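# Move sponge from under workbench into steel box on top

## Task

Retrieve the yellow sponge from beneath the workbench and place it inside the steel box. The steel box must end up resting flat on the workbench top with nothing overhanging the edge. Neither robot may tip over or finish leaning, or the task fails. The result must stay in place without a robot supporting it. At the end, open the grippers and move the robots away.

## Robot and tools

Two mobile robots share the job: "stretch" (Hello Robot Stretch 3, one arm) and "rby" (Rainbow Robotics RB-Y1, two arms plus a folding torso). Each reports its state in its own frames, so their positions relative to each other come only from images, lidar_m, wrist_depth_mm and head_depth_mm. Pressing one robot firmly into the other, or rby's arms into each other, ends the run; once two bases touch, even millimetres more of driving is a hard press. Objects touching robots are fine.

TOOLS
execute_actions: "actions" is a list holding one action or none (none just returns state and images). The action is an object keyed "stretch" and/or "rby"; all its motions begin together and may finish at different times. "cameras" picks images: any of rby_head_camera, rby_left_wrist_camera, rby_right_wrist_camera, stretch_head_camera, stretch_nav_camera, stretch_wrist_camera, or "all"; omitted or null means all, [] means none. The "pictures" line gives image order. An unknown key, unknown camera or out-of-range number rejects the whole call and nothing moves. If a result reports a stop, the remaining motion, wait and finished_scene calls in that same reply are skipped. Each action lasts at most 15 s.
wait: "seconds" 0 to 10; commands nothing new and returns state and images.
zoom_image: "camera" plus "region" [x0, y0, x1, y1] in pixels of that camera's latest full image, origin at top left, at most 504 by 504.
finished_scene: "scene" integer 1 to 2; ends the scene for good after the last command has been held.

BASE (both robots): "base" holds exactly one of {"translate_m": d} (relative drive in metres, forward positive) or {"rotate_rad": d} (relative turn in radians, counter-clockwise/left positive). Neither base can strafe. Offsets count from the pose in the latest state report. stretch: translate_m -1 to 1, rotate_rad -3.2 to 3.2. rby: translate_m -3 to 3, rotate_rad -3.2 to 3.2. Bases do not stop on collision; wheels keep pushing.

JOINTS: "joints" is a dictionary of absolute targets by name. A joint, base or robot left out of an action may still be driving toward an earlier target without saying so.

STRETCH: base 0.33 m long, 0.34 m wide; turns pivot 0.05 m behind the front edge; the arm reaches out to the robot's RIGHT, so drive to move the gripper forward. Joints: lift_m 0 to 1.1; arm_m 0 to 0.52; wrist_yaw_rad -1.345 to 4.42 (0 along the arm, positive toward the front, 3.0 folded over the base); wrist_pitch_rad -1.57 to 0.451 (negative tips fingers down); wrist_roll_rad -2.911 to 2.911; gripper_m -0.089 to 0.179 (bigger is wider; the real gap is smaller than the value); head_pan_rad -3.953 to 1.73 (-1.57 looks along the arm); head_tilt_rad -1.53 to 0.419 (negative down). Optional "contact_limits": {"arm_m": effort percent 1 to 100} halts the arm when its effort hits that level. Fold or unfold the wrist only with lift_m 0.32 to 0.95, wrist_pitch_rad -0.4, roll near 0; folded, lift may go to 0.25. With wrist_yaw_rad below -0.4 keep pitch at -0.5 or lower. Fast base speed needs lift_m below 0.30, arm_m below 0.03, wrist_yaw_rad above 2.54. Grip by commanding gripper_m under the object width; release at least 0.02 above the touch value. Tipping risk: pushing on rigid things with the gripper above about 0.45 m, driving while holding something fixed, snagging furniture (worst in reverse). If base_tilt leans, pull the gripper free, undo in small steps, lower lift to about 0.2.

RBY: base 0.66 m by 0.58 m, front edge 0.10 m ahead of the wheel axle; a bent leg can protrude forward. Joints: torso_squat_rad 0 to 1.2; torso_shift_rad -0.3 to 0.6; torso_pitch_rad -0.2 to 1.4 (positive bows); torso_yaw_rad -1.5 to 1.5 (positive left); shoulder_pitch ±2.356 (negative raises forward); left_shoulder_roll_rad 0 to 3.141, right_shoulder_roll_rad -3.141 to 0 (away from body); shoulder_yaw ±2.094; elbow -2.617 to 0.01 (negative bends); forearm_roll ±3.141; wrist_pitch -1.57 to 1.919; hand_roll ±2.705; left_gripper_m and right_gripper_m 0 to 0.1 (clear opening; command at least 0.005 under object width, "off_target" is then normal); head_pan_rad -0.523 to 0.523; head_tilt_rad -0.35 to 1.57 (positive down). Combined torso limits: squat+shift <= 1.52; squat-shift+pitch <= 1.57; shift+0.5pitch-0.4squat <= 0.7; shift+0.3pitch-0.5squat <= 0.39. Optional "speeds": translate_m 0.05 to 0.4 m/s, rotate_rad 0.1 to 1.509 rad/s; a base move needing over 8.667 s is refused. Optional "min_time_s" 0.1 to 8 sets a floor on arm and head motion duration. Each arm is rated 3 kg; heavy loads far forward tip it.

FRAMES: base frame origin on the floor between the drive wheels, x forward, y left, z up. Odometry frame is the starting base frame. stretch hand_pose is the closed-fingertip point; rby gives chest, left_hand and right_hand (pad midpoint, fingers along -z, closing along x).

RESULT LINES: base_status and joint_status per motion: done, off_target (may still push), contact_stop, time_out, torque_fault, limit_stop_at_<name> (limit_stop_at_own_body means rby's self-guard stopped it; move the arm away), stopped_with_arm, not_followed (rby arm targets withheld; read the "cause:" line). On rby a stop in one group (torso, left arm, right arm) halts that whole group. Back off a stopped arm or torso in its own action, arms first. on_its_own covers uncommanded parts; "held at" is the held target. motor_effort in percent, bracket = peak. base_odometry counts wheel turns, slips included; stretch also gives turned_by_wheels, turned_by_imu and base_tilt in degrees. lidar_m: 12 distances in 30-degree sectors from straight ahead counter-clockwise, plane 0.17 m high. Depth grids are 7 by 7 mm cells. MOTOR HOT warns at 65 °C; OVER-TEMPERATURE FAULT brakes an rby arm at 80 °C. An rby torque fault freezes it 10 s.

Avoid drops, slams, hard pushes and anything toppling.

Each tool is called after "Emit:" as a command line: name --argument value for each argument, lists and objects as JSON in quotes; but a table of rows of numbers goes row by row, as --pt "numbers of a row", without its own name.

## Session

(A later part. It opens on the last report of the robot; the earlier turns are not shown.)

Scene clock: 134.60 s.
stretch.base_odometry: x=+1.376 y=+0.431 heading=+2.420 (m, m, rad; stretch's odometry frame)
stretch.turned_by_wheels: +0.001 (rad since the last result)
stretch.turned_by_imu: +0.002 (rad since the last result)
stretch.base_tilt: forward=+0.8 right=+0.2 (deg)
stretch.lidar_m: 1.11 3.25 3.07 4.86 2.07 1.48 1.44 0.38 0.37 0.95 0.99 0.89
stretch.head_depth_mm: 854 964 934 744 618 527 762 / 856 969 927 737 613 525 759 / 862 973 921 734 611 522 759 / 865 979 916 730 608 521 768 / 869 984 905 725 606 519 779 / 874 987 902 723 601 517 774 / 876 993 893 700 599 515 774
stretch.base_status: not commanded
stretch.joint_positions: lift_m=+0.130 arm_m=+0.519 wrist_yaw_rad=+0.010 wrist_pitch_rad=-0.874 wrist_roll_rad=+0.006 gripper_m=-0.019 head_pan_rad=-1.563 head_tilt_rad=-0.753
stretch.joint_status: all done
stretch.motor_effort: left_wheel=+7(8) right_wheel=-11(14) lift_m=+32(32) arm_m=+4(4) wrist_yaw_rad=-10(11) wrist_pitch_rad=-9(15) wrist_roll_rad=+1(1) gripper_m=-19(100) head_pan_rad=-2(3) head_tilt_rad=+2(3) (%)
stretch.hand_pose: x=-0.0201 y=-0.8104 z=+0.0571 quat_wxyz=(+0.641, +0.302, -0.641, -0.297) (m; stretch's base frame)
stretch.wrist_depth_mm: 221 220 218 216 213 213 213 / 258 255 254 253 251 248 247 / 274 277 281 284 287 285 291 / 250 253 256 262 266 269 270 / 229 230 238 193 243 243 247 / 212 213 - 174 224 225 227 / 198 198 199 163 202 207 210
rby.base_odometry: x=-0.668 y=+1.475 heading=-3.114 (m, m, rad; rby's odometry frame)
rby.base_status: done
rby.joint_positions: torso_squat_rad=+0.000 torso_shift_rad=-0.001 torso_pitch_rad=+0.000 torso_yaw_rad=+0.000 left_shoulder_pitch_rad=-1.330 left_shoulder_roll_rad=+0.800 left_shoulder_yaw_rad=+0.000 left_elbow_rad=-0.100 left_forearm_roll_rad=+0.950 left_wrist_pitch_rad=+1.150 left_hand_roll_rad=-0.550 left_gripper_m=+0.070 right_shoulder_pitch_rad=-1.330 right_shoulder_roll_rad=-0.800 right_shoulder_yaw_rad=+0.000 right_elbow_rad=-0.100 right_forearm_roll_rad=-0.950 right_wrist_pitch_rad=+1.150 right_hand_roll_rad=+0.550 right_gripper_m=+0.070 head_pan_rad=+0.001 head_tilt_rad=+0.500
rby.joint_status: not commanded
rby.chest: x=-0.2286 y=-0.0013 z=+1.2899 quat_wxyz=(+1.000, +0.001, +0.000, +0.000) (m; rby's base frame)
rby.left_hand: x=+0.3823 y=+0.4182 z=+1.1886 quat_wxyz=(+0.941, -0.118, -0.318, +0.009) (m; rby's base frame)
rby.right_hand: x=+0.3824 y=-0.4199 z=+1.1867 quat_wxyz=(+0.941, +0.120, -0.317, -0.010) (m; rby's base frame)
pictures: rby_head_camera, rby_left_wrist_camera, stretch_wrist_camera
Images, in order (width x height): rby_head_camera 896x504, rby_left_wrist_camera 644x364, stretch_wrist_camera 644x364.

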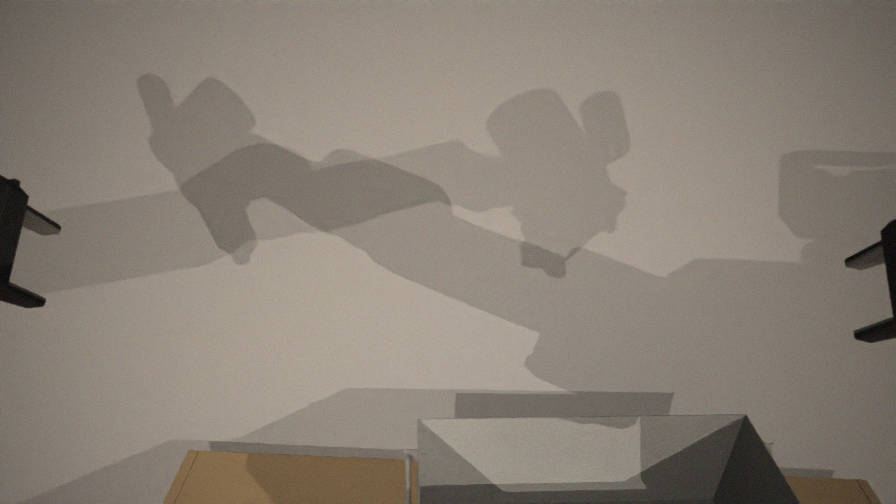

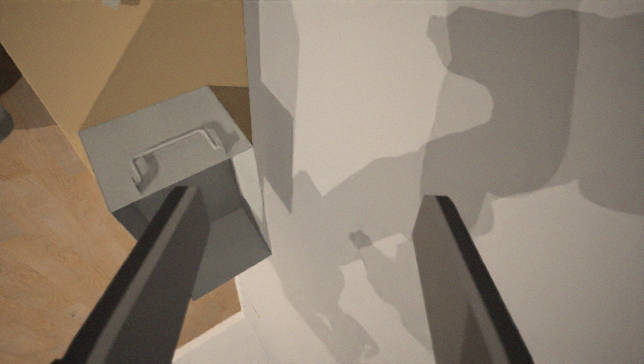

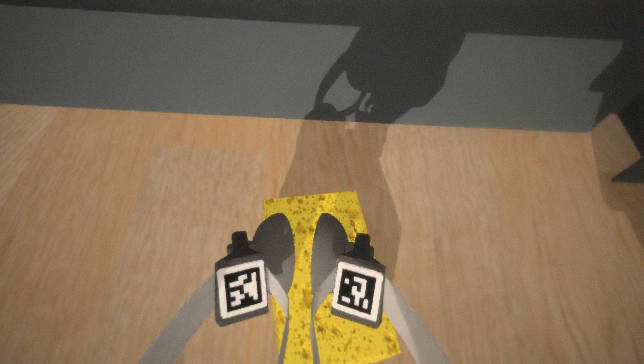

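Emit:
execute_actions --actions '[{"stretch":{"joints":{"gripper_m":0.16}},"rby":{"base":{"translate_m":-0.15},"joints":{"head_tilt_rad":0.9}}}]' --cameras '[]'

Emit:
execute_actions --actions '[{"stretch":{"joints":{"lift_m":0.095}}}]' --cameras '["stretch_wrist_camera"]'

Emit:
execute_actions --actions '[{"stretch":{"joints":{"gripper_m":0.0}}}]' --cameras '["stretch_wrist_camera","rby_head_camera","rby_left_wrist_camera","rby_right_wrist_camera"]'

Scene clock: 138.00 s.
stretch.base_odometry: x=+1.376 y=+0.431 heading=+2.419 (m, m, rad; stretch's odometry frame)
stretch.turned_by_wheels: +0.000 (rad since the last result)
stretch.turned_by_imu: +0.000 (rad since the last result)
stretch.base_tilt: forward=+0.7 right=+0.6 (deg)
stretch.lidar_m: 1.10 3.20 2.95 4.88 2.07 1.48 1.44 0.38 0.37 0.95 0.99 0.89
stretch.head_depth_mm: 853 962 932 740 616 527 763 / 858 967 925 738 614 525 760 / 859 974 921 734 610 523 761 / 868 977 911 729 608 520 768 / 869 981 906 726 604 518 778 / 871 988 899 721 601 516 773 / 878 993 892 701 599 514 773
stretch.base_status: not commanded
stretch.joint_positions: lift_m=+0.130 arm_m=+0.520 wrist_yaw_rad=+0.002 wrist_pitch_rad=-0.905 wrist_roll_rad=+0.004 gripper_m=+0.160 head_pan_rad=-1.563 head_tilt_rad=-0.753
stretch.joint_status: all done
stretch.motor_effort: left_wheel=+0(7) right_wheel=+0(12) lift_m=+32(32) arm_m=+2(4) wrist_yaw_rad=-3(10) wrist_pitch_rad=+2(17) wrist_roll_rad=+2(3) gripper_m=+1(100) head_pan_rad=-3(2) head_tilt_rad=+2(2) (%)
stretch.hand_pose: x=-0.0213 y=-0.8037 z=+0.0525 quat_wxyz=(+0.635, +0.310, -0.636, -0.310) (m; stretch's base frame)
stretch.wrist_depth_mm: 226 227 227 224 224 221 221 / 268 266 265 264 261 262 260 / 261 264 270 272 279 281 289 / 238 240 245 242 255 255 263 / 220 223 223 187 232 239 241 / - 208 206 171 215 - 223 / 189 193 191 163 201 201 208
rby.base_odometry: x=-0.518 y=+1.479 heading=-3.116 (m, m, rad; rby's odometry frame)
rby.base_status: done
rby.joint_positions: torso_squat_rad=+0.000 torso_shift_rad=-0.001 torso_pitch_rad=+0.000 torso_yaw_rad=+0.000 left_shoulder_pitch_rad=-1.330 left_shoulder_roll_rad=+0.800 left_shoulder_yaw_rad=+0.000 left_elbow_rad=-0.100 left_forearm_roll_rad=+0.950 left_wrist_pitch_rad=+1.150 left_hand_roll_rad=-0.550 left_gripper_m=+0.070 right_shoulder_pitch_rad=-1.330 right_shoulder_roll_rad=-0.800 right_shoulder_yaw_rad=+0.000 right_elbow_rad=-0.100 right_forearm_roll_rad=-0.950 right_wrist_pitch_rad=+1.150 right_hand_roll_rad=+0.550 right_gripper_m=+0.070 head_pan_rad=+0.001 head_tilt_rad=+0.900
rby.joint_status: all done
rby.chest: x=-0.2286 y=-0.0012 z=+1.2899 quat_wxyz=(+1.000, +0.001, +0.000, +0.000) (m; rby's base frame)
rby.left_hand: x=+0.3823 y=+0.4182 z=+1.1887 quat_wxyz=(+0.941, -0.118, -0.318, +0.009) (m; rby's base frame)
rby.right_hand: x=+0.3824 y=-0.4199 z=+1.1868 quat_wxyz=(+0.941, +0.120, -0.317, -0.010) (m; rby's base frame)
pictures: none
No camera images: the call's "cameras" was empty. Leave "cameras" out to get every camera's image.

Scene clock: 139.13 s.
stretch.base_odometry: x=+1.376 y=+0.431 heading=+2.419 (m, m, rad; stretch's odometry frame)
stretch.turned_by_wheels: +0.000 (rad since the last result)
stretch.turned_by_imu: +0.000 (rad since the last result)
stretch.base_tilt: forward=+0.6 right=+0.3 (deg)
stretch.lidar_m: 1.10 3.22 2.96 4.86 2.08 1.49 1.44 0.38 0.37 0.95 0.99 0.89
stretch.head_depth_mm: 857 964 930 742 616 527 762 / 855 968 923 737 613 524 760 / 859 972 917 733 610 523 762 / 863 980 912 730 607 520 765 / 868 982 906 725 604 518 780 / 871 987 897 721 601 516 776 / 877 992 894 698 598 514 774
stretch.base_status: not commanded
stretch.joint_positions: lift_m=+0.095 arm_m=+0.520 wrist_yaw_rad=+0.002 wrist_pitch_rad=-0.906 wrist_roll_rad=+0.004 gripper_m=+0.160 head_pan_rad=-1.563 head_tilt_rad=-0.753
stretch.joint_status: all done
stretch.motor_effort: left_wheel=+0(0) right_wheel=+0(0) lift_m=+31(32) arm_m=+3(2) wrist_yaw_rad=-2(2) wrist_pitch_rad=+2(2) wrist_roll_rad=+2(2) gripper_m=+0(0) head_pan_rad=-2(3) head_tilt_rad=+2(2) (%)
stretch.hand_pose: x=-0.0213 y=-0.8036 z=+0.0175 quat_wxyz=(+0.635, +0.310, -0.636, -0.310) (m; stretch's base frame)
stretch.wrist_depth_mm: 229 228 226 224 222 223 222 / 237 241 246 246 253 253 256 / 216 220 222 228 232 236 240 / 199 202 198 161 210 216 220 / 184 187 183 148 194 200 202 / - 173 170 137 180 - 185 / 158 162 160 130 167 168 173
rby.base_odometry: x=-0.518 y=+1.479 heading=-3.116 (m, m, rad; rby's odometry frame)
rby.base_status: not commanded
rby.joint_positions: torso_squat_rad=+0.000 torso_shift_rad=-0.001 torso_pitch_rad=+0.000 torso_yaw_rad=+0.000 left_shoulder_pitch_rad=-1.330 left_shoulder_roll_rad=+0.800 left_shoulder_yaw_rad=+0.000 left_elbow_rad=-0.100 left_forearm_roll_rad=+0.950 left_wrist_pitch_rad=+1.150 left_hand_roll_rad=-0.550 left_gripper_m=+0.070 right_shoulder_pitch_rad=-1.330 right_shoulder_roll_rad=-0.800 right_shoulder_yaw_rad=+0.000 right_elbow_rad=-0.100 right_forearm_roll_rad=-0.950 right_wrist_pitch_rad=+1.150 right_hand_roll_rad=+0.550 right_gripper_m=+0.070 head_pan_rad=+0.001 head_tilt_rad=+0.900
rby.joint_status: not commanded
rby.chest: x=-0.2286 y=-0.0012 z=+1.2899 quat_wxyz=(+1.000, +0.001, +0.000, +0.000) (m; rby's base frame)
rby.left_hand: x=+0.3823 y=+0.4182 z=+1.1887 quat_wxyz=(+0.941, -0.118, -0.318, +0.009) (m; rby's base frame)
rby.right_hand: x=+0.3824 y=-0.4199 z=+1.1868 quat_wxyz=(+0.941, +0.120, -0.317, -0.010) (m; rby's base frame)
pictures: stretch_wrist_camera
Images, in order (width x height): stretch_wrist_camera 644x364.

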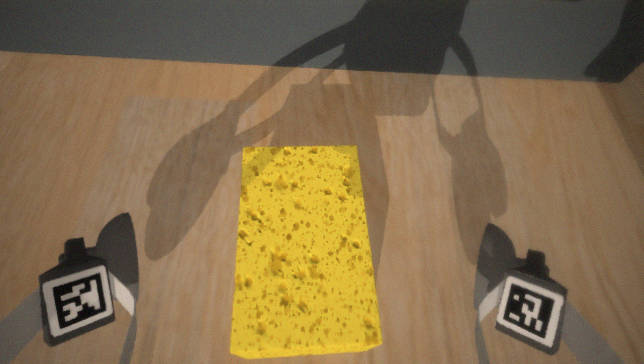

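Scene clock: 141.23 s.
stretch.base_odometry: x=+1.376 y=+0.431 heading=+2.419 (m, m, rad; stretch's odometry frame)
stretch.turned_by_wheels: +0.000 (rad since the last result)
stretch.turned_by_imu: +0.000 (rad since the last result)
stretch.base_tilt: forward=+0.7 right=+0.3 (deg)
stretch.lidar_m: 1.10 3.19 2.97 4.86 2.08 1.49 1.44 0.38 0.37 0.95 0.98 0.89
stretch.head_depth_mm: 852 964 933 743 616 528 761 / 858 971 925 737 613 525 761 / 861 973 921 733 610 522 760 / 864 975 915 729 607 520 767 / 868 981 902 726 605 518 778 / 871 987 900 723 602 516 777 / 874 990 895 699 599 514 775
stretch.base_status: not commanded
stretch.joint_positions: lift_m=+0.095 arm_m=+0.520 wrist_yaw_rad=+0.002 wrist_pitch_rad=-0.906 wrist_roll_rad=+0.006 gripper_m=+0.001 head_pan_rad=-1.563 head_tilt_rad=-0.753
stretch.joint_status: all done
stretch.motor_effort: left_wheel=+0(0) right_wheel=-1(0) lift_m=+32(32) arm_m=+3(3) wrist_yaw_rad=-3(3) wrist_pitch_rad=+2(2) wrist_roll_rad=+1(2) gripper_m=-24(100) head_pan_rad=-2(2) head_tilt_rad=+1(1) (%)
stretch.hand_pose: x=-0.0213 y=-0.8036 z=+0.0175 quat_wxyz=(+0.634, +0.310, -0.637, -0.310) (m; stretch's base frame)
stretch.wrist_depth_mm: 227 227 225 224 223 223 222 / 241 243 247 247 253 251 255 / 218 221 225 228 230 236 241 / 201 201 200 159 212 213 218 / 184 186 149 146 196 196 200 / 171 174 134 135 180 184 184 / 160 163 158 127 164 170 171
rby.base_odometry: x=-0.518 y=+1.479 heading=-3.116 (m, m, rad; rby's odometry frame)
rby.base_status: not commanded
rby.joint_positions: torso_squat_rad=+0.000 torso_shift_rad=-0.001 torso_pitch_rad=+0.000 torso_yaw_rad=+0.000 left_shoulder_pitch_rad=-1.330 left_shoulder_roll_rad=+0.800 left_shoulder_yaw_rad=+0.000 left_elbow_rad=-0.100 left_forearm_roll_rad=+0.950 left_wrist_pitch_rad=+1.150 left_hand_roll_rad=-0.550 left_gripper_m=+0.070 right_shoulder_pitch_rad=-1.330 right_shoulder_roll_rad=-0.800 right_shoulder_yaw_rad=+0.000 right_elbow_rad=-0.100 right_forearm_roll_rad=-0.950 right_wrist_pitch_rad=+1.150 right_hand_roll_rad=+0.550 right_gripper_m=+0.070 head_pan_rad=+0.001 head_tilt_rad=+0.900
rby.joint_status: not commanded
rby.chest: x=-0.2286 y=-0.0012 z=+1.2899 quat_wxyz=(+1.000, +0.001, +0.000, +0.000) (m; rby's base frame)
rby.left_hand: x=+0.3823 y=+0.4182 z=+1.1887 quat_wxyz=(+0.941, -0.118, -0.318, +0.009) (m; rby's base frame)
rby.right_hand: x=+0.3824 y=-0.4199 z=+1.1868 quat_wxyz=(+0.941, +0.120, -0.317, -0.010) (m; rby's base frame)
pictures: rby_head_camera, rby_left_wrist_camera, rby_right_wrist_camera, stretch_wrist_camera
Images, in order (width x height): rby_head_camera 896x504, rby_left_wrist_camera 644x364, rby_right_wrist_camera 644x364, stretch_wrist_camera 644x364.

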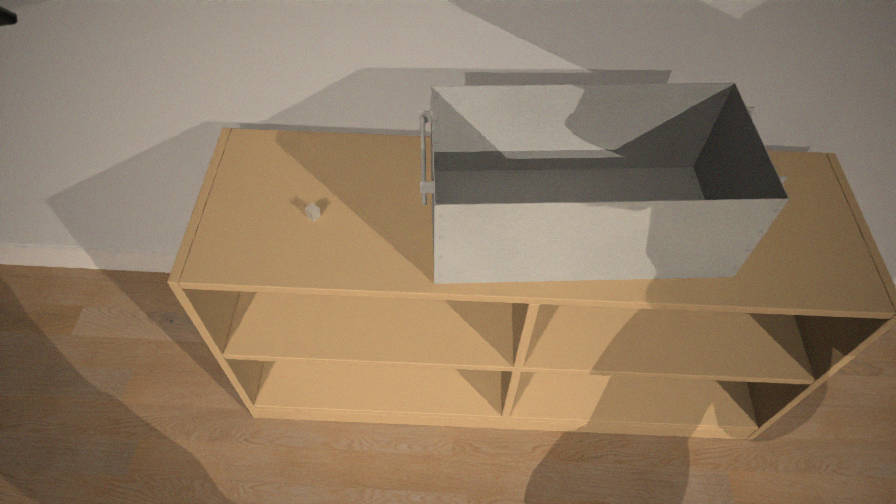

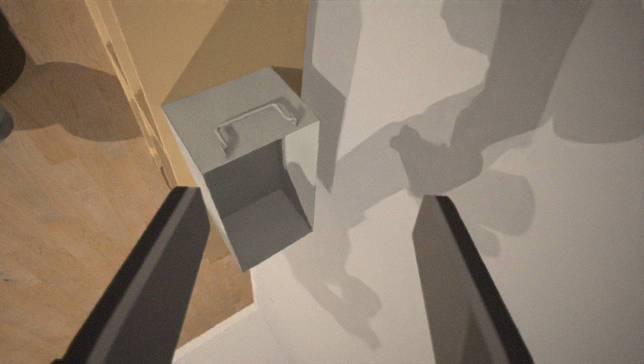

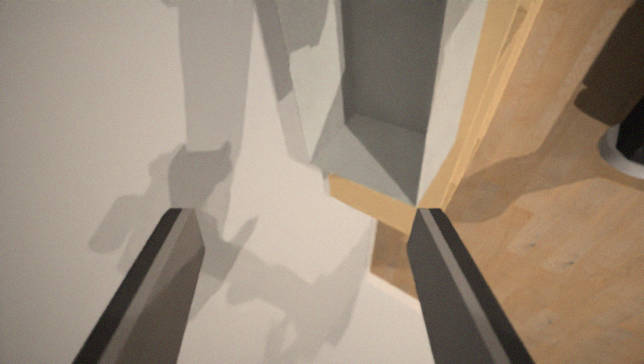

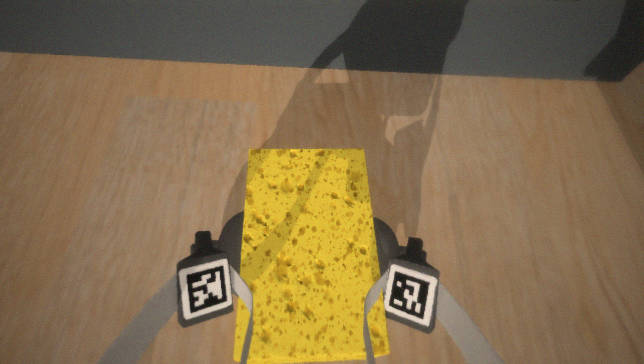

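Emit:
execute_actions --actions '[{"stretch":{"joints":{"lift_m":0.125,"arm_m":0.4}},"rby":{"base":{"rotate_rad":0.43}}}]' --cameras '[]'

Emit:
execute_actions --actions '[{"stretch":{"joints":{"lift_m":0.15,"wrist_pitch_rad":-0.25,"arm_m":0.3}},"rby":{"base":{"translate_m":-1.1}}}]' --cameras '["stretch_wrist_camera"]'

Emit:
execute_actions --actions '[{"stretch":{"joints":{"arm_m":0.0}},"rby":{"base":{"rotate_rad":-0.23}}}]' --cameras '[]'

Emit:
execute_actions --actions '[{"rby":{"base":{"translate_m":0.8},"joints":{"head_tilt_rad":0.7}}}]' --cameras '["stretch_wrist_camera","stretch_head_camera","stretch_nav_camera","rby_head_camera"]'

Scene clock: 144.80 s.
stretch.base_odometry: x=+1.376 y=+0.431 heading=+2.419 (m, m, rad; stretch's odometry frame)
stretch.turned_by_wheels: +0.000 (rad since the last result)
stretch.turned_by_imu: +0.001 (rad since the last result)
stretch.base_tilt: forward=+0.7 right=+0.4 (deg)
stretch.lidar_m: 1.10 3.11 2.87 4.87 2.08 1.48 1.44 0.38 0.37 0.95 0.99 0.89
stretch.head_depth_mm: 855 964 931 743 616 528 761 / 858 967 927 739 614 525 760 / 861 974 921 733 610 524 759 / 863 977 915 730 607 520 768 / 870 982 908 728 605 519 779 / 872 986 900 722 602 517 776 / 878 994 894 699 599 514 773
stretch.base_status: not commanded
stretch.joint_positions: lift_m=+0.125 arm_m=+0.400 wrist_yaw_rad=+0.002 wrist_pitch_rad=-0.907 wrist_roll_rad=+0.006 gripper_m=+0.004 head_pan_rad=-1.563 head_tilt_rad=-0.753
stretch.joint_status: all done
stretch.motor_effort: left_wheel=+0(0) right_wheel=-1(1) lift_m=+51(51) arm_m=-4(3) wrist_yaw_rad=-2(2) wrist_pitch_rad=+3(3) wrist_roll_rad=+1(1) gripper_m=-23(22) head_pan_rad=-2(3) head_tilt_rad=+2(2) (%)
stretch.hand_pose: x=-0.0213 y=-0.6841 z=+0.0467 quat_wxyz=(+0.634, +0.310, -0.637, -0.310) (m; stretch's base frame)
stretch.wrist_depth_mm: 307 317 322 328 330 337 315 / 280 285 287 292 301 305 302 / 251 258 261 269 269 274 279 / 232 236 234 158 247 251 254 / 214 218 149 146 227 231 233 / 199 203 133 135 210 213 216 / 186 189 185 127 192 199 200
rby.base_odometry: x=-0.518 y=+1.479 heading=-2.686 (m, m, rad; rby's odometry frame)
rby.base_status: done
rby.joint_positions: torso_squat_rad=+0.000 torso_shift_rad=-0.001 torso_pitch_rad=+0.000 torso_yaw_rad=+0.000 left_shoulder_pitch_rad=-1.330 left_shoulder_roll_rad=+0.800 left_shoulder_yaw_rad=+0.000 left_elbow_rad=-0.100 left_forearm_roll_rad=+0.950 left_wrist_pitch_rad=+1.150 left_hand_roll_rad=-0.550 left_gripper_m=+0.070 right_shoulder_pitch_rad=-1.330 right_shoulder_roll_rad=-0.800 right_shoulder_yaw_rad=+0.000 right_elbow_rad=-0.100 right_forearm_roll_rad=-0.950 right_wrist_pitch_rad=+1.150 right_hand_roll_rad=+0.550 right_gripper_m=+0.070 head_pan_rad=+0.001 head_tilt_rad=+0.900
rby.joint_status: not commanded
rby.chest: x=-0.2286 y=-0.0012 z=+1.2899 quat_wxyz=(+1.000, +0.001, +0.000, +0.000) (m; rby's base frame)
rby.left_hand: x=+0.3823 y=+0.4182 z=+1.1887 quat_wxyz=(+0.941, -0.118, -0.318, +0.009) (m; rby's base frame)
rby.right_hand: x=+0.3824 y=-0.4200 z=+1.1868 quat_wxyz=(+0.941, +0.120, -0.317, -0.010) (m; rby's base frame)
pictures: none
No camera images: the call's "cameras" was empty. Leave "cameras" out to get every camera's image.

Scene clock: 148.93 s.
stretch.base_odometry: x=+1.376 y=+0.431 heading=+2.419 (m, m, rad; stretch's odometry frame)
stretch.turned_by_wheels: +0.000 (rad since the last result)
stretch.turned_by_imu: +0.001 (rad since the last result)
stretch.base_tilt: forward=+0.6 right=+0.3 (deg)
stretch.lidar_m: 1.10 3.33 1.88 4.86 2.07 1.48 1.44 0.38 0.37 0.65 0.98 0.89
stretch.head_depth_mm: 854 965 933 743 616 527 762 / 857 967 926 738 613 524 761 / 860 974 918 735 610 522 762 / 863 976 913 729 607 521 768 / 869 983 907 724 605 518 780 / 872 989 899 722 602 517 775 / 876 994 892 699 599 514 773
stretch.base_status: not commanded
stretch.joint_positions: lift_m=+0.150 arm_m=+0.300 wrist_yaw_rad=+0.002 wrist_pitch_rad=-0.274 wrist_roll_rad=+0.006 gripper_m=+0.004 head_pan_rad=-1.563 head_tilt_rad=-0.753
stretch.joint_status: all done
stretch.motor_effort: left_wheel=+0(0) right_wheel=-1(1) lift_m=+51(51) arm_m=-3(4) wrist_yaw_rad=-1(2) wrist_pitch_rad=+8(8) wrist_roll_rad=+1(1) gripper_m=-22(22) head_pan_rad=-2(2) head_tilt_rad=+2(2) (%)
stretch.hand_pose: x=-0.0210 y=-0.6855 z=+0.1960 quat_wxyz=(+0.699, +0.097, -0.702, -0.096) (m; stretch's base frame)
stretch.wrist_depth_mm: 366 371 367 368 375 377 327 / 391 385 385 396 392 401 337 / 414 416 413 408 422 424 333 / 436 452 439 158 448 442 332 / 472 470 150 146 487 438 328 / 420 430 134 136 451 446 325 / 350 357 339 127 355 378 330
rby.base_odometry: x=+0.469 y=+1.963 heading=-2.685 (m, m, rad; rby's odometry frame)
rby.base_status: done
rby.joint_positions: torso_squat_rad=+0.000 torso_shift_rad=-0.001 torso_pitch_rad=+0.000 torso_yaw_rad=+0.000 left_shoulder_pitch_rad=-1.330 left_shoulder_roll_rad=+0.800 left_shoulder_yaw_rad=+0.000 left_elbow_rad=-0.100 left_forearm_roll_rad=+0.950 left_wrist_pitch_rad=+1.150 left_hand_roll_rad=-0.550 left_gripper_m=+0.070 right_shoulder_pitch_rad=-1.330 right_shoulder_roll_rad=-0.800 right_shoulder_yaw_rad=+0.000 right_elbow_rad=-0.100 right_forearm_roll_rad=-0.950 right_wrist_pitch_rad=+1.150 right_hand_roll_rad=+0.550 right_gripper_m=+0.070 head_pan_rad=+0.001 head_tilt_rad=+0.900
rby.joint_status: not commanded
rby.chest: x=-0.2287 y=-0.0012 z=+1.2899 quat_wxyz=(+1.000, +0.001, +0.000, +0.000) (m; rby's base frame)
rby.left_hand: x=+0.3823 y=+0.4182 z=+1.1887 quat_wxyz=(+0.941, -0.118, -0.318, +0.009) (m; rby's base frame)
rby.right_hand: x=+0.3824 y=-0.4200 z=+1.1868 quat_wxyz=(+0.941, +0.120, -0.317, -0.010) (m; rby's base frame)
pictures: stretch_wrist_camera
Images, in order (width x height): stretch_wrist_camera 644x364.

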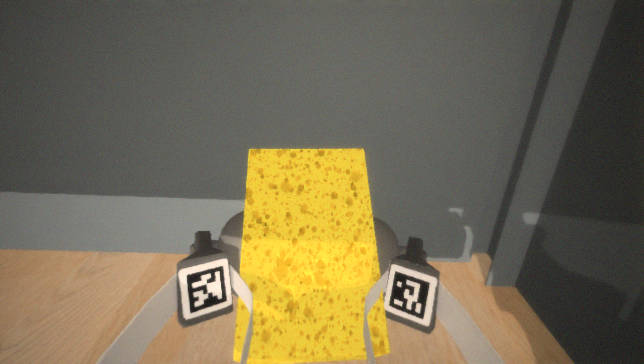

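Scene clock: 152.37 s.
stretch.base_odometry: x=+1.376 y=+0.431 heading=+2.419 (m, m, rad; stretch's odometry frame)
stretch.turned_by_wheels: +0.000 (rad since the last result)
stretch.turned_by_imu: +0.001 (rad since the last result)
stretch.base_tilt: forward=+0.6 right=+0.3 (deg)
stretch.lidar_m: 1.10 3.31 1.93 4.86 2.07 1.48 1.44 0.38 0.37 0.35 0.99 0.89
stretch.head_depth_mm: 855 965 933 741 616 527 762 / 858 969 924 739 614 525 760 / 863 974 921 734 610 522 761 / 867 975 913 730 607 521 769 / 869 986 907 726 605 518 779 / 873 987 898 722 601 516 777 / 877 995 893 699 599 516 774
stretch.base_status: not commanded
stretch.joint_positions: lift_m=+0.150 arm_m=+0.000 wrist_yaw_rad=+0.001 wrist_pitch_rad=-0.273 wrist_roll_rad=+0.006 gripper_m=+0.004 head_pan_rad=-1.563 head_tilt_rad=-0.753
stretch.joint_status: all done
stretch.motor_effort: left_wheel=+0(0) right_wheel=-1(1) lift_m=+50(51) arm_m=-3(3) wrist_yaw_rad=-2(2) wrist_pitch_rad=+8(9) wrist_roll_rad=+1(1) gripper_m=-22(23) head_pan_rad=-3(3) head_tilt_rad=+2(2) (%)
stretch.hand_pose: x=-0.0212 y=-0.3856 z=+0.1962 quat_wxyz=(+0.699, +0.097, -0.702, -0.096) (m; stretch's base frame)
stretch.wrist_depth_mm: 641 651 656 668 652 527 343 / 689 697 698 704 692 508 342 / 710 749 717 729 714 506 340 / 690 709 695 158 716 498 338 / 532 536 150 146 570 492 333 / 420 432 135 135 460 446 332 / 358 361 341 127 359 388 330
rby.base_odometry: x=+0.470 y=+1.964 heading=-2.914 (m, m, rad; rby's odometry frame)
rby.base_status: done
rby.joint_positions: torso_squat_rad=+0.000 torso_shift_rad=-0.001 torso_pitch_rad=+0.000 torso_yaw_rad=+0.000 left_shoulder_pitch_rad=-1.330 left_shoulder_roll_rad=+0.800 left_shoulder_yaw_rad=+0.000 left_elbow_rad=-0.100 left_forearm_roll_rad=+0.950 left_wrist_pitch_rad=+1.150 left_hand_roll_rad=-0.550 left_gripper_m=+0.070 right_shoulder_pitch_rad=-1.330 right_shoulder_roll_rad=-0.800 right_shoulder_yaw_rad=+0.000 right_elbow_rad=-0.100 right_forearm_roll_rad=-0.950 right_wrist_pitch_rad=+1.150 right_hand_roll_rad=+0.550 right_gripper_m=+0.070 head_pan_rad=+0.001 head_tilt_rad=+0.900
rby.joint_status: not commanded
rby.chest: x=-0.2287 y=-0.0012 z=+1.2899 quat_wxyz=(+1.000, +0.001, +0.000, +0.000) (m; rby's base frame)
rby.left_hand: x=+0.3823 y=+0.4182 z=+1.1887 quat_wxyz=(+0.941, -0.118, -0.318, +0.009) (m; rby's base frame)
rby.right_hand: x=+0.3824 y=-0.4199 z=+1.1868 quat_wxyz=(+0.941, +0.120, -0.317, -0.010) (m; rby's base frame)
pictures: none
No camera images: the call's "cameras" was empty. Leave "cameras" out to get every camera's image.

Scene clock: 155.73 s.
stretch.base_odometry: x=+1.376 y=+0.431 heading=+2.419 (m, m, rad; stretch's odometry frame)
stretch.turned_by_wheels: +0.000 (rad since the last result)
stretch.turned_by_imu: +0.001 (rad since the last result)
stretch.base_tilt: forward=+0.7 right=+0.3 (deg)
stretch.lidar_m: 1.10 2.73 2.53 4.85 2.07 1.48 1.44 0.37 0.37 0.36 0.98 0.89
stretch.head_depth_mm: 853 966 934 742 617 528 763 / 858 970 927 739 613 524 759 / 862 975 919 733 610 523 761 / 865 976 913 728 607 521 768 / 869 983 908 725 605 519 779 / 871 987 902 722 602 517 777 / 879 992 892 699 599 514 775
stretch.base_status: not commanded
stretch.joint_positions: lift_m=+0.150 arm_m=+0.000 wrist_yaw_rad=+0.001 wrist_pitch_rad=-0.273 wrist_roll_rad=+0.006 gripper_m=+0.004 head_pan_rad=-1.563 head_tilt_rad=-0.753
stretch.joint_status: not commanded
stretch.motor_effort: left_wheel=+0(0) right_wheel=-1(1) lift_m=+51(50) arm_m=-4(4) wrist_yaw_rad=-1(2) wrist_pitch_rad=+8(8) wrist_roll_rad=+1(1) gripper_m=-22(23) head_pan_rad=-3(2) head_tilt_rad=+1(2) (%)
stretch.hand_pose: x=-0.0212 y=-0.3856 z=+0.1962 quat_wxyz=(+0.699, +0.097, -0.702, -0.096) (m; stretch's base frame)
stretch.wrist_depth_mm: 651 651 643 647 656 513 351 / 687 681 698 692 696 511 344 / 736 722 740 713 745 509 342 / 702 706 686 159 756 496 339 / 526 546 150 146 568 489 335 / 427 424 135 135 464 446 337 / 357 356 341 127 361 381 326
rby.base_odometry: x=-0.310 y=+1.784 heading=-2.915 (m, m, rad; rby's odometry frame)
rby.base_status: done
rby.joint_positions: torso_squat_rad=+0.000 torso_shift_rad=-0.001 torso_pitch_rad=+0.000 torso_yaw_rad=+0.000 left_shoulder_pitch_rad=-1.330 left_shoulder_roll_rad=+0.800 left_shoulder_yaw_rad=+0.000 left_elbow_rad=-0.100 left_forearm_roll_rad=+0.950 left_wrist_pitch_rad=+1.150 left_hand_roll_rad=-0.550 left_gripper_m=+0.070 right_shoulder_pitch_rad=-1.330 right_shoulder_roll_rad=-0.800 right_shoulder_yaw_rad=+0.000 right_elbow_rad=-0.100 right_forearm_roll_rad=-0.950 right_wrist_pitch_rad=+1.150 right_hand_roll_rad=+0.550 right_gripper_m=+0.070 head_pan_rad=+0.001 head_tilt_rad=+0.700
rby.joint_status: all done
rby.chest: x=-0.2286 y=-0.0012 z=+1.2899 quat_wxyz=(+1.000, +0.001, +0.000, +0.000) (m; rby's base frame)
rby.left_hand: x=+0.3823 y=+0.4182 z=+1.1886 quat_wxyz=(+0.941, -0.118, -0.318, +0.009) (m; rby's base frame)
rby.right_hand: x=+0.3824 y=-0.4199 z=+1.1867 quat_wxyz=(+0.941, +0.120, -0.317, -0.010) (m; rby's base frame)
pictures: rby_head_camera, stretch_head_camera (sideways: a quarter turn clockwise sets it upright), stretch_nav_camera (sideways: a quarter turn counterclockwise sets it upright), stretch_wrist_camera
Images, in order (width x height): rby_head_camera 896x504, stretch_head_camera 896x504, stretch_nav_camera 672x504, stretch_wrist_camera 644x364.

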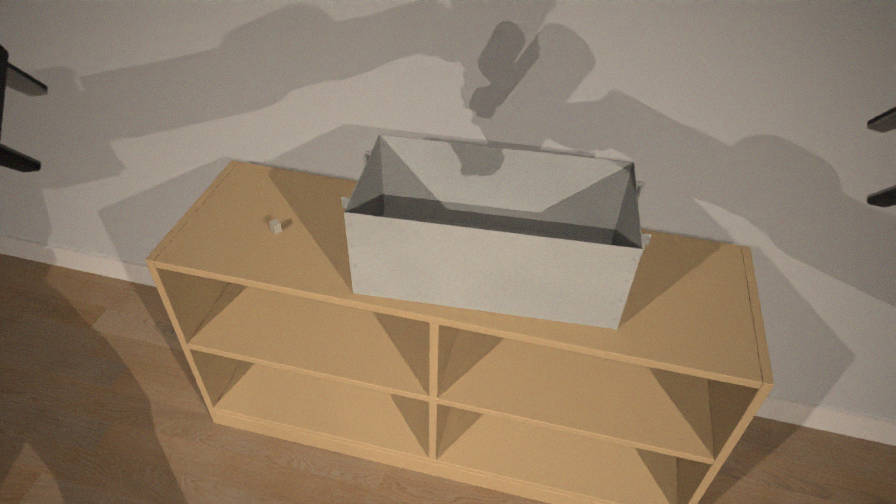

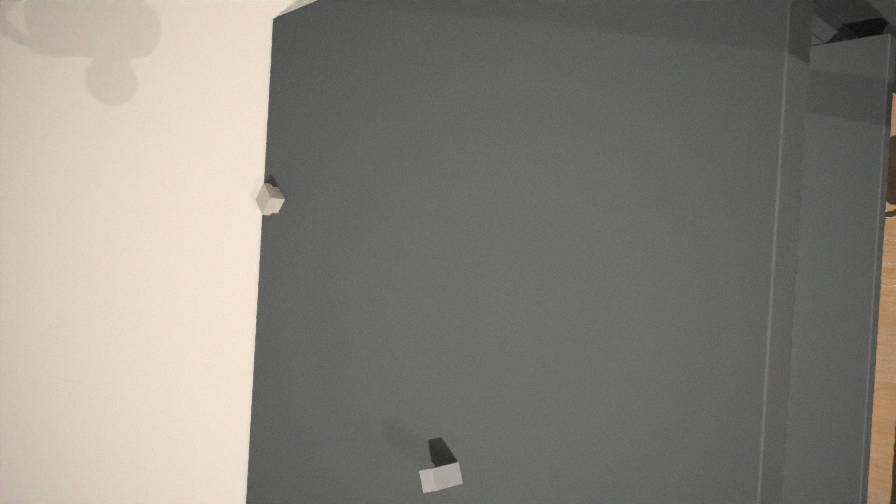

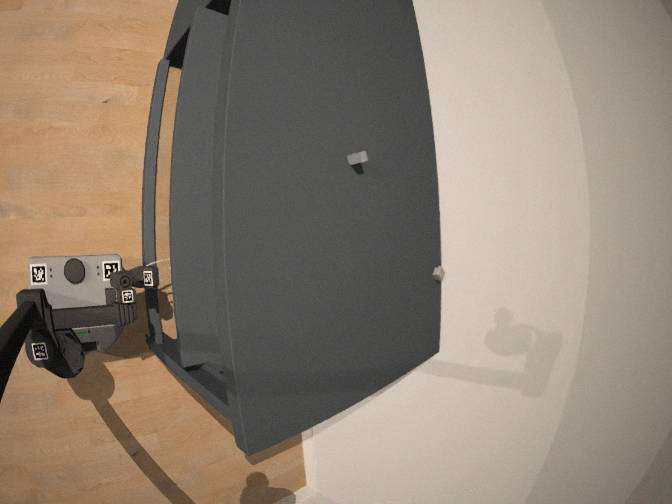

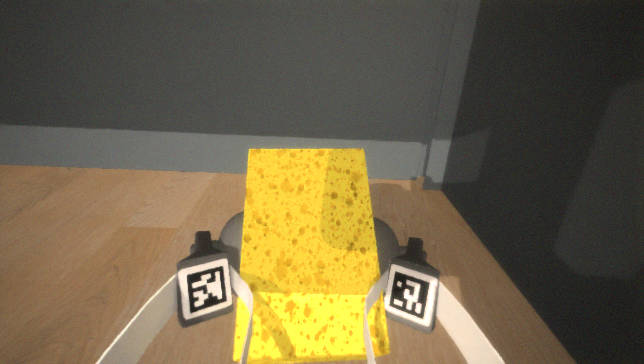

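Emit:
execute_actions --actions '[{"stretch":{"joints":{"wrist_yaw_rad":1.5}},"rby":{"base":{"translate_m":0.25}}}]' --cameras '[]'

Emit:
execute_actions --actions '[{"stretch":{"base":{"translate_m":-0.8}},"rby":{"joints":{"torso_pitch_rad":0.45,"torso_shift_rad":0.07,"head_tilt_rad":0.5}}}]'

Scene clock: 158.13 s.
stretch.base_odometry: x=+1.376 y=+0.431 heading=+2.419 (m, m, rad; stretch's odometry frame)
stretch.turned_by_wheels: +0.000 (rad since the last result)
stretch.turned_by_imu: +0.000 (rad since the last result)
stretch.base_tilt: forward=+0.5 right=+0.5 (deg)
stretch.lidar_m: 1.10 2.80 2.74 4.87 2.07 1.48 1.44 0.38 0.37 0.95 0.99 0.23
stretch.head_depth_mm: 856 964 934 743 616 527 762 / 858 969 927 738 614 524 759 / 861 973 920 734 609 522 762 / 866 977 913 729 608 521 769 / 871 982 907 724 604 518 778 / 872 989 901 722 602 515 776 / 876 993 894 699 599 515 775
stretch.base_status: not commanded
stretch.joint_positions: lift_m=+0.150 arm_m=+0.000 wrist_yaw_rad=+1.497 wrist_pitch_rad=-0.273 wrist_roll_rad=+0.006 gripper_m=+0.004 head_pan_rad=-1.563 head_tilt_rad=-0.753
stretch.joint_status: all done
stretch.motor_effort: left_wheel=+0(0) right_wheel=-1(1) lift_m=+51(50) arm_m=-3(3) wrist_yaw_rad=+2(3) wrist_pitch_rad=+8(8) wrist_roll_rad=+1(1) gripper_m=-22(22) head_pan_rad=-3(3) head_tilt_rad=+2(2) (%)
stretch.hand_pose: x=+0.2182 y=-0.1630 z=+0.1962 quat_wxyz=(+0.578, +0.548, -0.449, +0.405) (m; stretch's base frame)
stretch.wrist_depth_mm: - - - - 726 749 770 / - - - - 789 786 824 / - - - - 806 835 873 / 705 701 683 157 789 808 817 / 528 533 149 146 550 584 603 / 425 420 133 136 456 457 469 / 353 359 344 127 315 384 387
rby.base_odometry: x=-0.554 y=+1.728 heading=-2.916 (m, m, rad; rby's odometry frame)
rby.base_status: done
rby.joint_positions: torso_squat_rad=+0.000 torso_shift_rad=-0.001 torso_pitch_rad=+0.000 torso_yaw_rad=+0.000 left_shoulder_pitch_rad=-1.330 left_shoulder_roll_rad=+0.800 left_shoulder_yaw_rad=+0.000 left_elbow_rad=-0.100 left_forearm_roll_rad=+0.950 left_wrist_pitch_rad=+1.150 left_hand_roll_rad=-0.550 left_gripper_m=+0.070 right_shoulder_pitch_rad=-1.330 right_shoulder_roll_rad=-0.800 right_shoulder_yaw_rad=+0.000 right_elbow_rad=-0.100 right_forearm_roll_rad=-0.950 right_wrist_pitch_rad=+1.150 right_hand_roll_rad=+0.550 right_gripper_m=+0.070 head_pan_rad=+0.001 head_tilt_rad=+0.700
rby.joint_status: not commanded
rby.chest: x=-0.2286 y=-0.0012 z=+1.2899 quat_wxyz=(+1.000, +0.001, +0.000, +0.000) (m; rby's base frame)
rby.left_hand: x=+0.3823 y=+0.4182 z=+1.1886 quat_wxyz=(+0.941, -0.118, -0.318, +0.009) (m; rby's base frame)
rby.right_hand: x=+0.3824 y=-0.4199 z=+1.1867 quat_wxyz=(+0.941, +0.120, -0.317, -0.010) (m; rby's base frame)
pictures: none
No camera images: the call's "cameras" was empty. Leave "cameras" out to get every camera's image.

Scene clock: 167.27 s.
stretch.base_odometry: x=+1.976 y=-0.098 heading=+2.419 (m, m, rad; stretch's odometry frame)
stretch.turned_by_wheels: +0.000 (rad since the last result)
stretch.turned_by_imu: +0.000 (rad since the last result)
stretch.base_tilt: forward=+0.6 right=+0.4 (deg)
stretch.lidar_m: 1.66 3.34 5.09 2.68 0.91 0.67 0.65 0.67 0.91 1.03 0.69 0.23
stretch.head_depth_mm: 866 976 1120 1312 1513 1347 1184 / 869 978 1128 1324 1507 1339 1174 / 872 985 1129 1330 1520 1334 1170 / 875 992 1134 1337 1523 1335 1167 / 877 994 1145 1353 1507 1331 1165 / 881 1001 1148 1359 1507 1322 1158 / 886 1007 1158 1337 1466 1317 1153
stretch.base_status: done
stretch.joint_positions: lift_m=+0.150 arm_m=+0.000 wrist_yaw_rad=+1.497 wrist_pitch_rad=-0.273 wrist_roll_rad=+0.006 gripper_m=+0.004 head_pan_rad=-1.563 head_tilt_rad=-0.753
stretch.joint_status: not commanded
stretch.motor_effort: left_wheel=+0(5) right_wheel=+0(4) lift_m=+50(51) arm_m=-4(3) wrist_yaw_rad=+3(2) wrist_pitch_rad=+8(8) wrist_roll_rad=+1(1) gripper_m=-22(23) head_pan_rad=-3(2) head_tilt_rad=+2(2) (%)
stretch.hand_pose: x=+0.2183 y=-0.1630 z=+0.1962 quat_wxyz=(+0.578, +0.548, -0.449, +0.405) (m; stretch's base frame)
stretch.wrist_depth_mm: - - - - 383 388 391 / - - - - 404 408 418 / - - - - 430 434 441 / 684 710 682 158 457 470 483 / 518 532 149 145 481 501 510 / 431 427 134 135 454 462 466 / 351 363 337 128 354 389 387
rby.base_odometry: x=-0.554 y=+1.728 heading=-2.916 (m, m, rad; rby's odometry frame)
rby.base_status: not commanded
rby.joint_positions: torso_squat_rad=+0.000 torso_shift_rad=+0.070 torso_pitch_rad=+0.450 torso_yaw_rad=+0.000 left_shoulder_pitch_rad=-1.330 left_shoulder_roll_rad=+0.800 left_shoulder_yaw_rad=+0.000 left_elbow_rad=-0.100 left_forearm_roll_rad=+0.950 left_wrist_pitch_rad=+1.150 left_hand_roll_rad=-0.550 left_gripper_m=+0.070 right_shoulder_pitch_rad=-1.330 right_shoulder_roll_rad=-0.800 right_shoulder_yaw_rad=+0.000 right_elbow_rad=-0.100 right_forearm_roll_rad=-0.950 right_wrist_pitch_rad=+1.150 right_hand_roll_rad=+0.550 right_gripper_m=+0.070 head_pan_rad=+0.001 head_tilt_rad=+0.500
rby.joint_status: all done
rby.chest: x=-0.0444 y=-0.0012 z=+1.2574 quat_wxyz=(+0.975, +0.001, +0.223, +0.000) (m; rby's base frame)
rby.left_hand: x=+0.4614 y=+0.4185 z=+0.9004 quat_wxyz=(+0.988, -0.113, -0.100, +0.036) (m; rby's base frame)
rby.right_hand: x=+0.4611 y=-0.4196 z=+0.8986 quat_wxyz=(+0.988, +0.115, -0.099, -0.036) (m; rby's base frame)
pictures: rby_head_camera, rby_left_wrist_camera, rby_right_wrist_camera, stretch_head_camera (sideways: a quarter turn clockwise sets it upright), stretch_nav_camera (sideways: a quarter turn counterclockwise sets it upright), stretch_wrist_camera
Images, in order (width x height): rby_head_camera 896x504, rby_left_wrist_camera 644x364, rby_right_wrist_camera 644x364, stretch_head_camera 896x504, stretch_nav_camera 672x504, stretch_wrist_camera 644x364.

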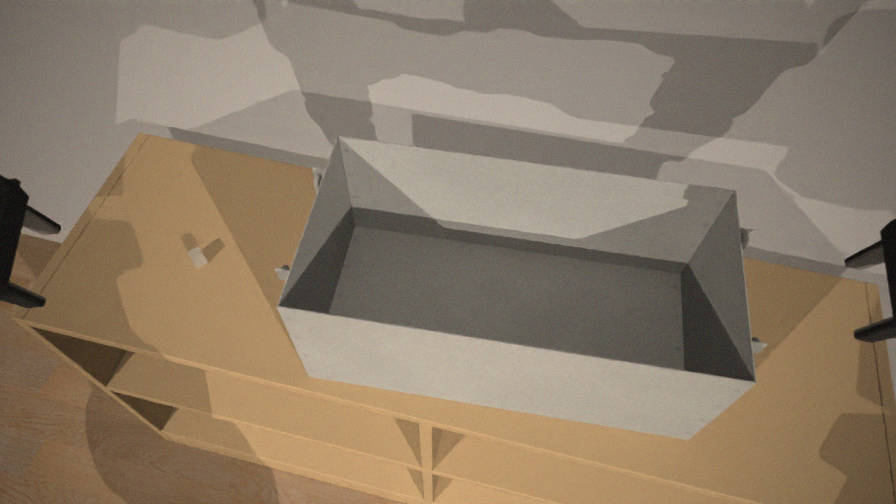

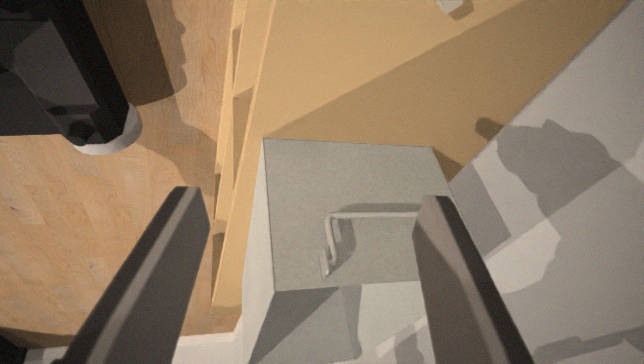

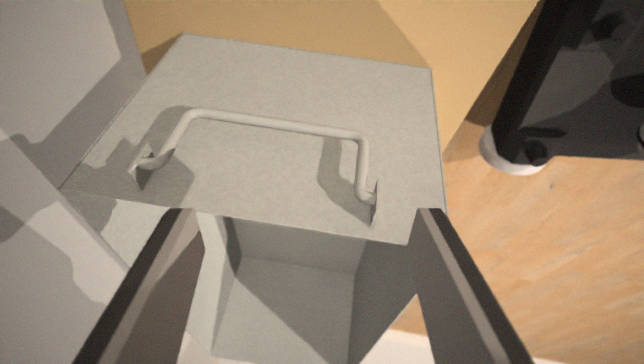

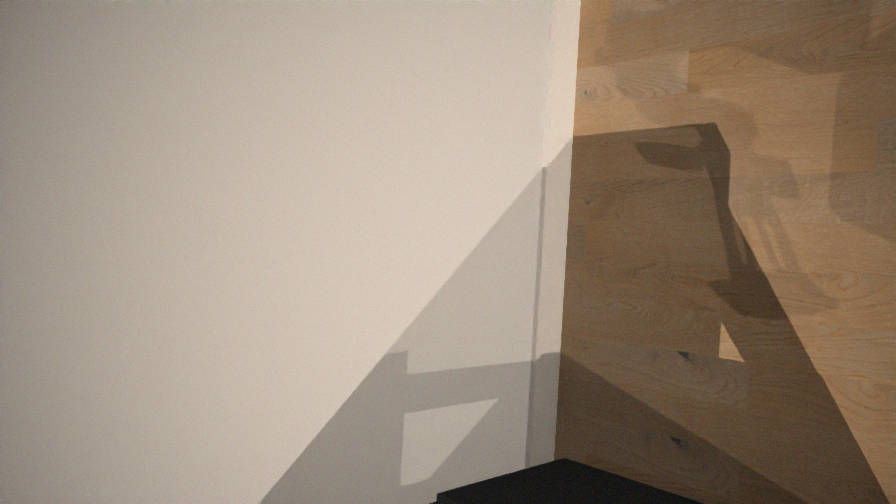

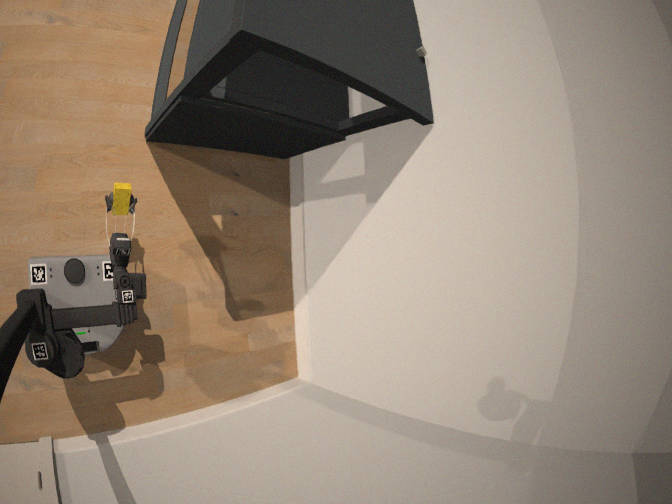

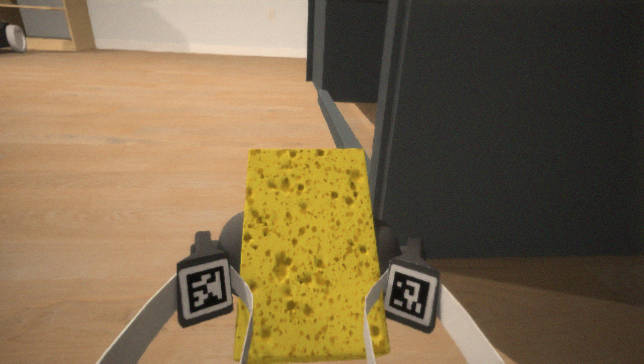

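Emit:
execute_actions --actions '[{"rby":{"base":{"translate_m":0.05},"joints":{"torso_yaw_rad":0.16,"torso_pitch_rad":0.55,"left_shoulder_roll_rad":0.62,"right_shoulder_roll_rad":-0.78}}}]' --cameras '["rby_head_camera","rby_left_wrist_camera","rby_right_wrist_camera"]'

Scene clock: 169.23 s.
stretch.base_odometry: x=+1.976 y=-0.098 heading=+2.419 (m, m, rad; stretch's odometry frame)
stretch.turned_by_wheels: +0.000 (rad since the last result)
stretch.turned_by_imu: +0.000 (rad since the last result)
stretch.base_tilt: forward=+0.6 right=+0.3 (deg)
stretch.lidar_m: 1.66 3.38 5.08 2.68 0.91 0.67 0.65 0.67 0.91 1.03 0.69 0.23
stretch.head_depth_mm: 866 972 1114 1311 1505 1349 1178 / 867 980 1125 1323 1513 1345 1179 / 872 984 1133 1328 1519 1338 1169 / 877 989 1137 1341 1515 1333 1167 / 880 995 1147 1345 1520 1324 1162 / 881 999 1153 1359 1510 1321 1155 / 890 1009 1157 1332 1464 1315 1150
stretch.base_status: not commanded
stretch.joint_positions: lift_m=+0.150 arm_m=+0.000 wrist_yaw_rad=+1.497 wrist_pitch_rad=-0.273 wrist_roll_rad=+0.006 gripper_m=+0.004 head_pan_rad=-1.563 head_tilt_rad=-0.753
stretch.joint_status: not commanded
stretch.motor_effort: left_wheel=+0(0) right_wheel=+0(0) lift_m=+50(51) arm_m=-4(4) wrist_yaw_rad=+1(2) wrist_pitch_rad=+8(8) wrist_roll_rad=+1(1) gripper_m=-23(23) head_pan_rad=-2(2) head_tilt_rad=+2(2) (%)
stretch.hand_pose: x=+0.2183 y=-0.1630 z=+0.1962 quat_wxyz=(+0.578, +0.548, -0.449, +0.405) (m; stretch's base frame)
stretch.wrist_depth_mm: - - - - 380 376 391 / - - - - 402 408 412 / - - - - 423 433 449 / 679 695 680 159 459 460 479 / 523 532 149 146 485 503 512 / 426 434 135 136 456 456 467 / 356 356 341 127 356 386 394
rby.base_odometry: x=-0.603 y=+1.717 heading=-2.917 (m, m, rad; rby's odometry frame)
rby.base_status: done
rby.joint_positions: torso_squat_rad=+0.000 torso_shift_rad=+0.070 torso_pitch_rad=+0.512 torso_yaw_rad=+0.097 left_shoulder_pitch_rad=-1.330 left_shoulder_roll_rad=+0.620 left_shoulder_yaw_rad=+0.000 left_elbow_rad=-0.100 left_forearm_roll_rad=+0.950 left_wrist_pitch_rad=+1.150 left_hand_roll_rad=-0.550 left_gripper_m=+0.070 right_shoulder_pitch_rad=-1.329 right_shoulder_roll_rad=-0.781 right_shoulder_yaw_rad=+0.000 right_elbow_rad=-0.100 right_forearm_roll_rad=-0.950 right_wrist_pitch_rad=+1.150 right_hand_roll_rad=+0.550 right_gripper_m=+0.070 head_pan_rad=+0.001 head_tilt_rad=+0.500
rby.joint_status: torso_pitch_rad contact_stop (moved +0.061 of +0.100); torso_yaw_rad contact_stop (moved +0.097 of +0.160); the others done
rby.on_its_own: torso_pitch_rad is held at +0.512, not at your +0.550, since a contact_stop; torso_yaw_rad is held at +0.097, not at your +0.160, since a contact_stop
rby.chest: x=-0.0275 y=-0.0013 z=+1.2486 quat_wxyz=(+0.966, +0.013, +0.253, +0.047) (m; rby's base frame)
rby.left_hand: x=+0.4156 y=+0.3670 z=+0.8339 quat_wxyz=(+0.988, -0.148, -0.037, +0.027) (m; rby's base frame)
rby.right_hand: x=+0.4864 y=-0.3475 z=+0.8365 quat_wxyz=(+0.988, +0.146, -0.059, +0.006) (m; rby's base frame)
pictures: rby_head_camera, rby_left_wrist_camera, rby_right_wrist_camera
Images, in order (width x height): rby_head_camera 896x504, rby_left_wrist_camera 644x364, rby_right_wrist_camera 644x364.

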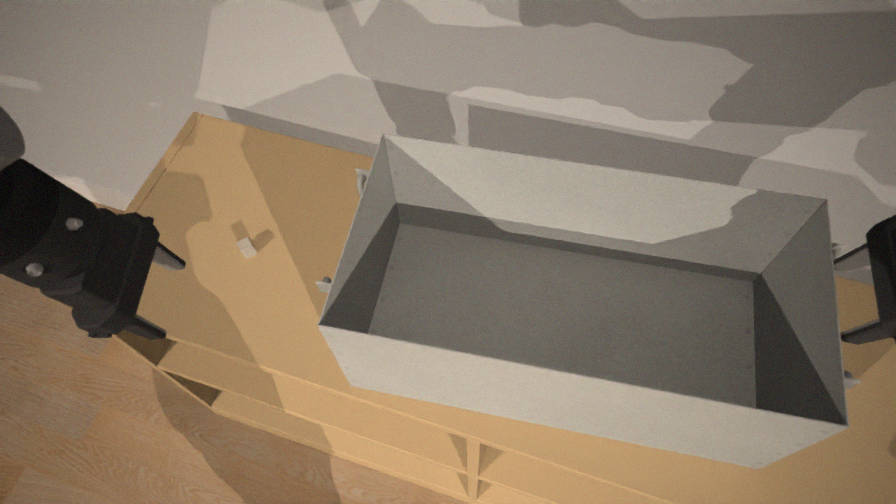

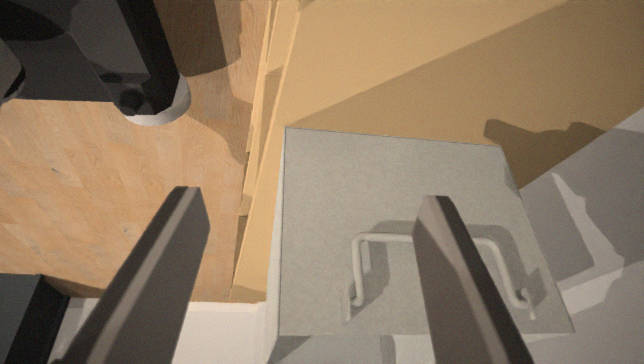

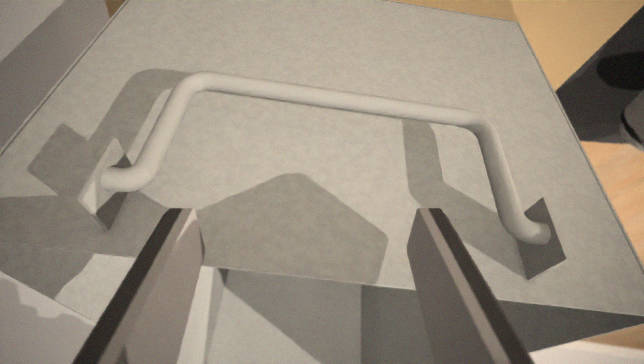

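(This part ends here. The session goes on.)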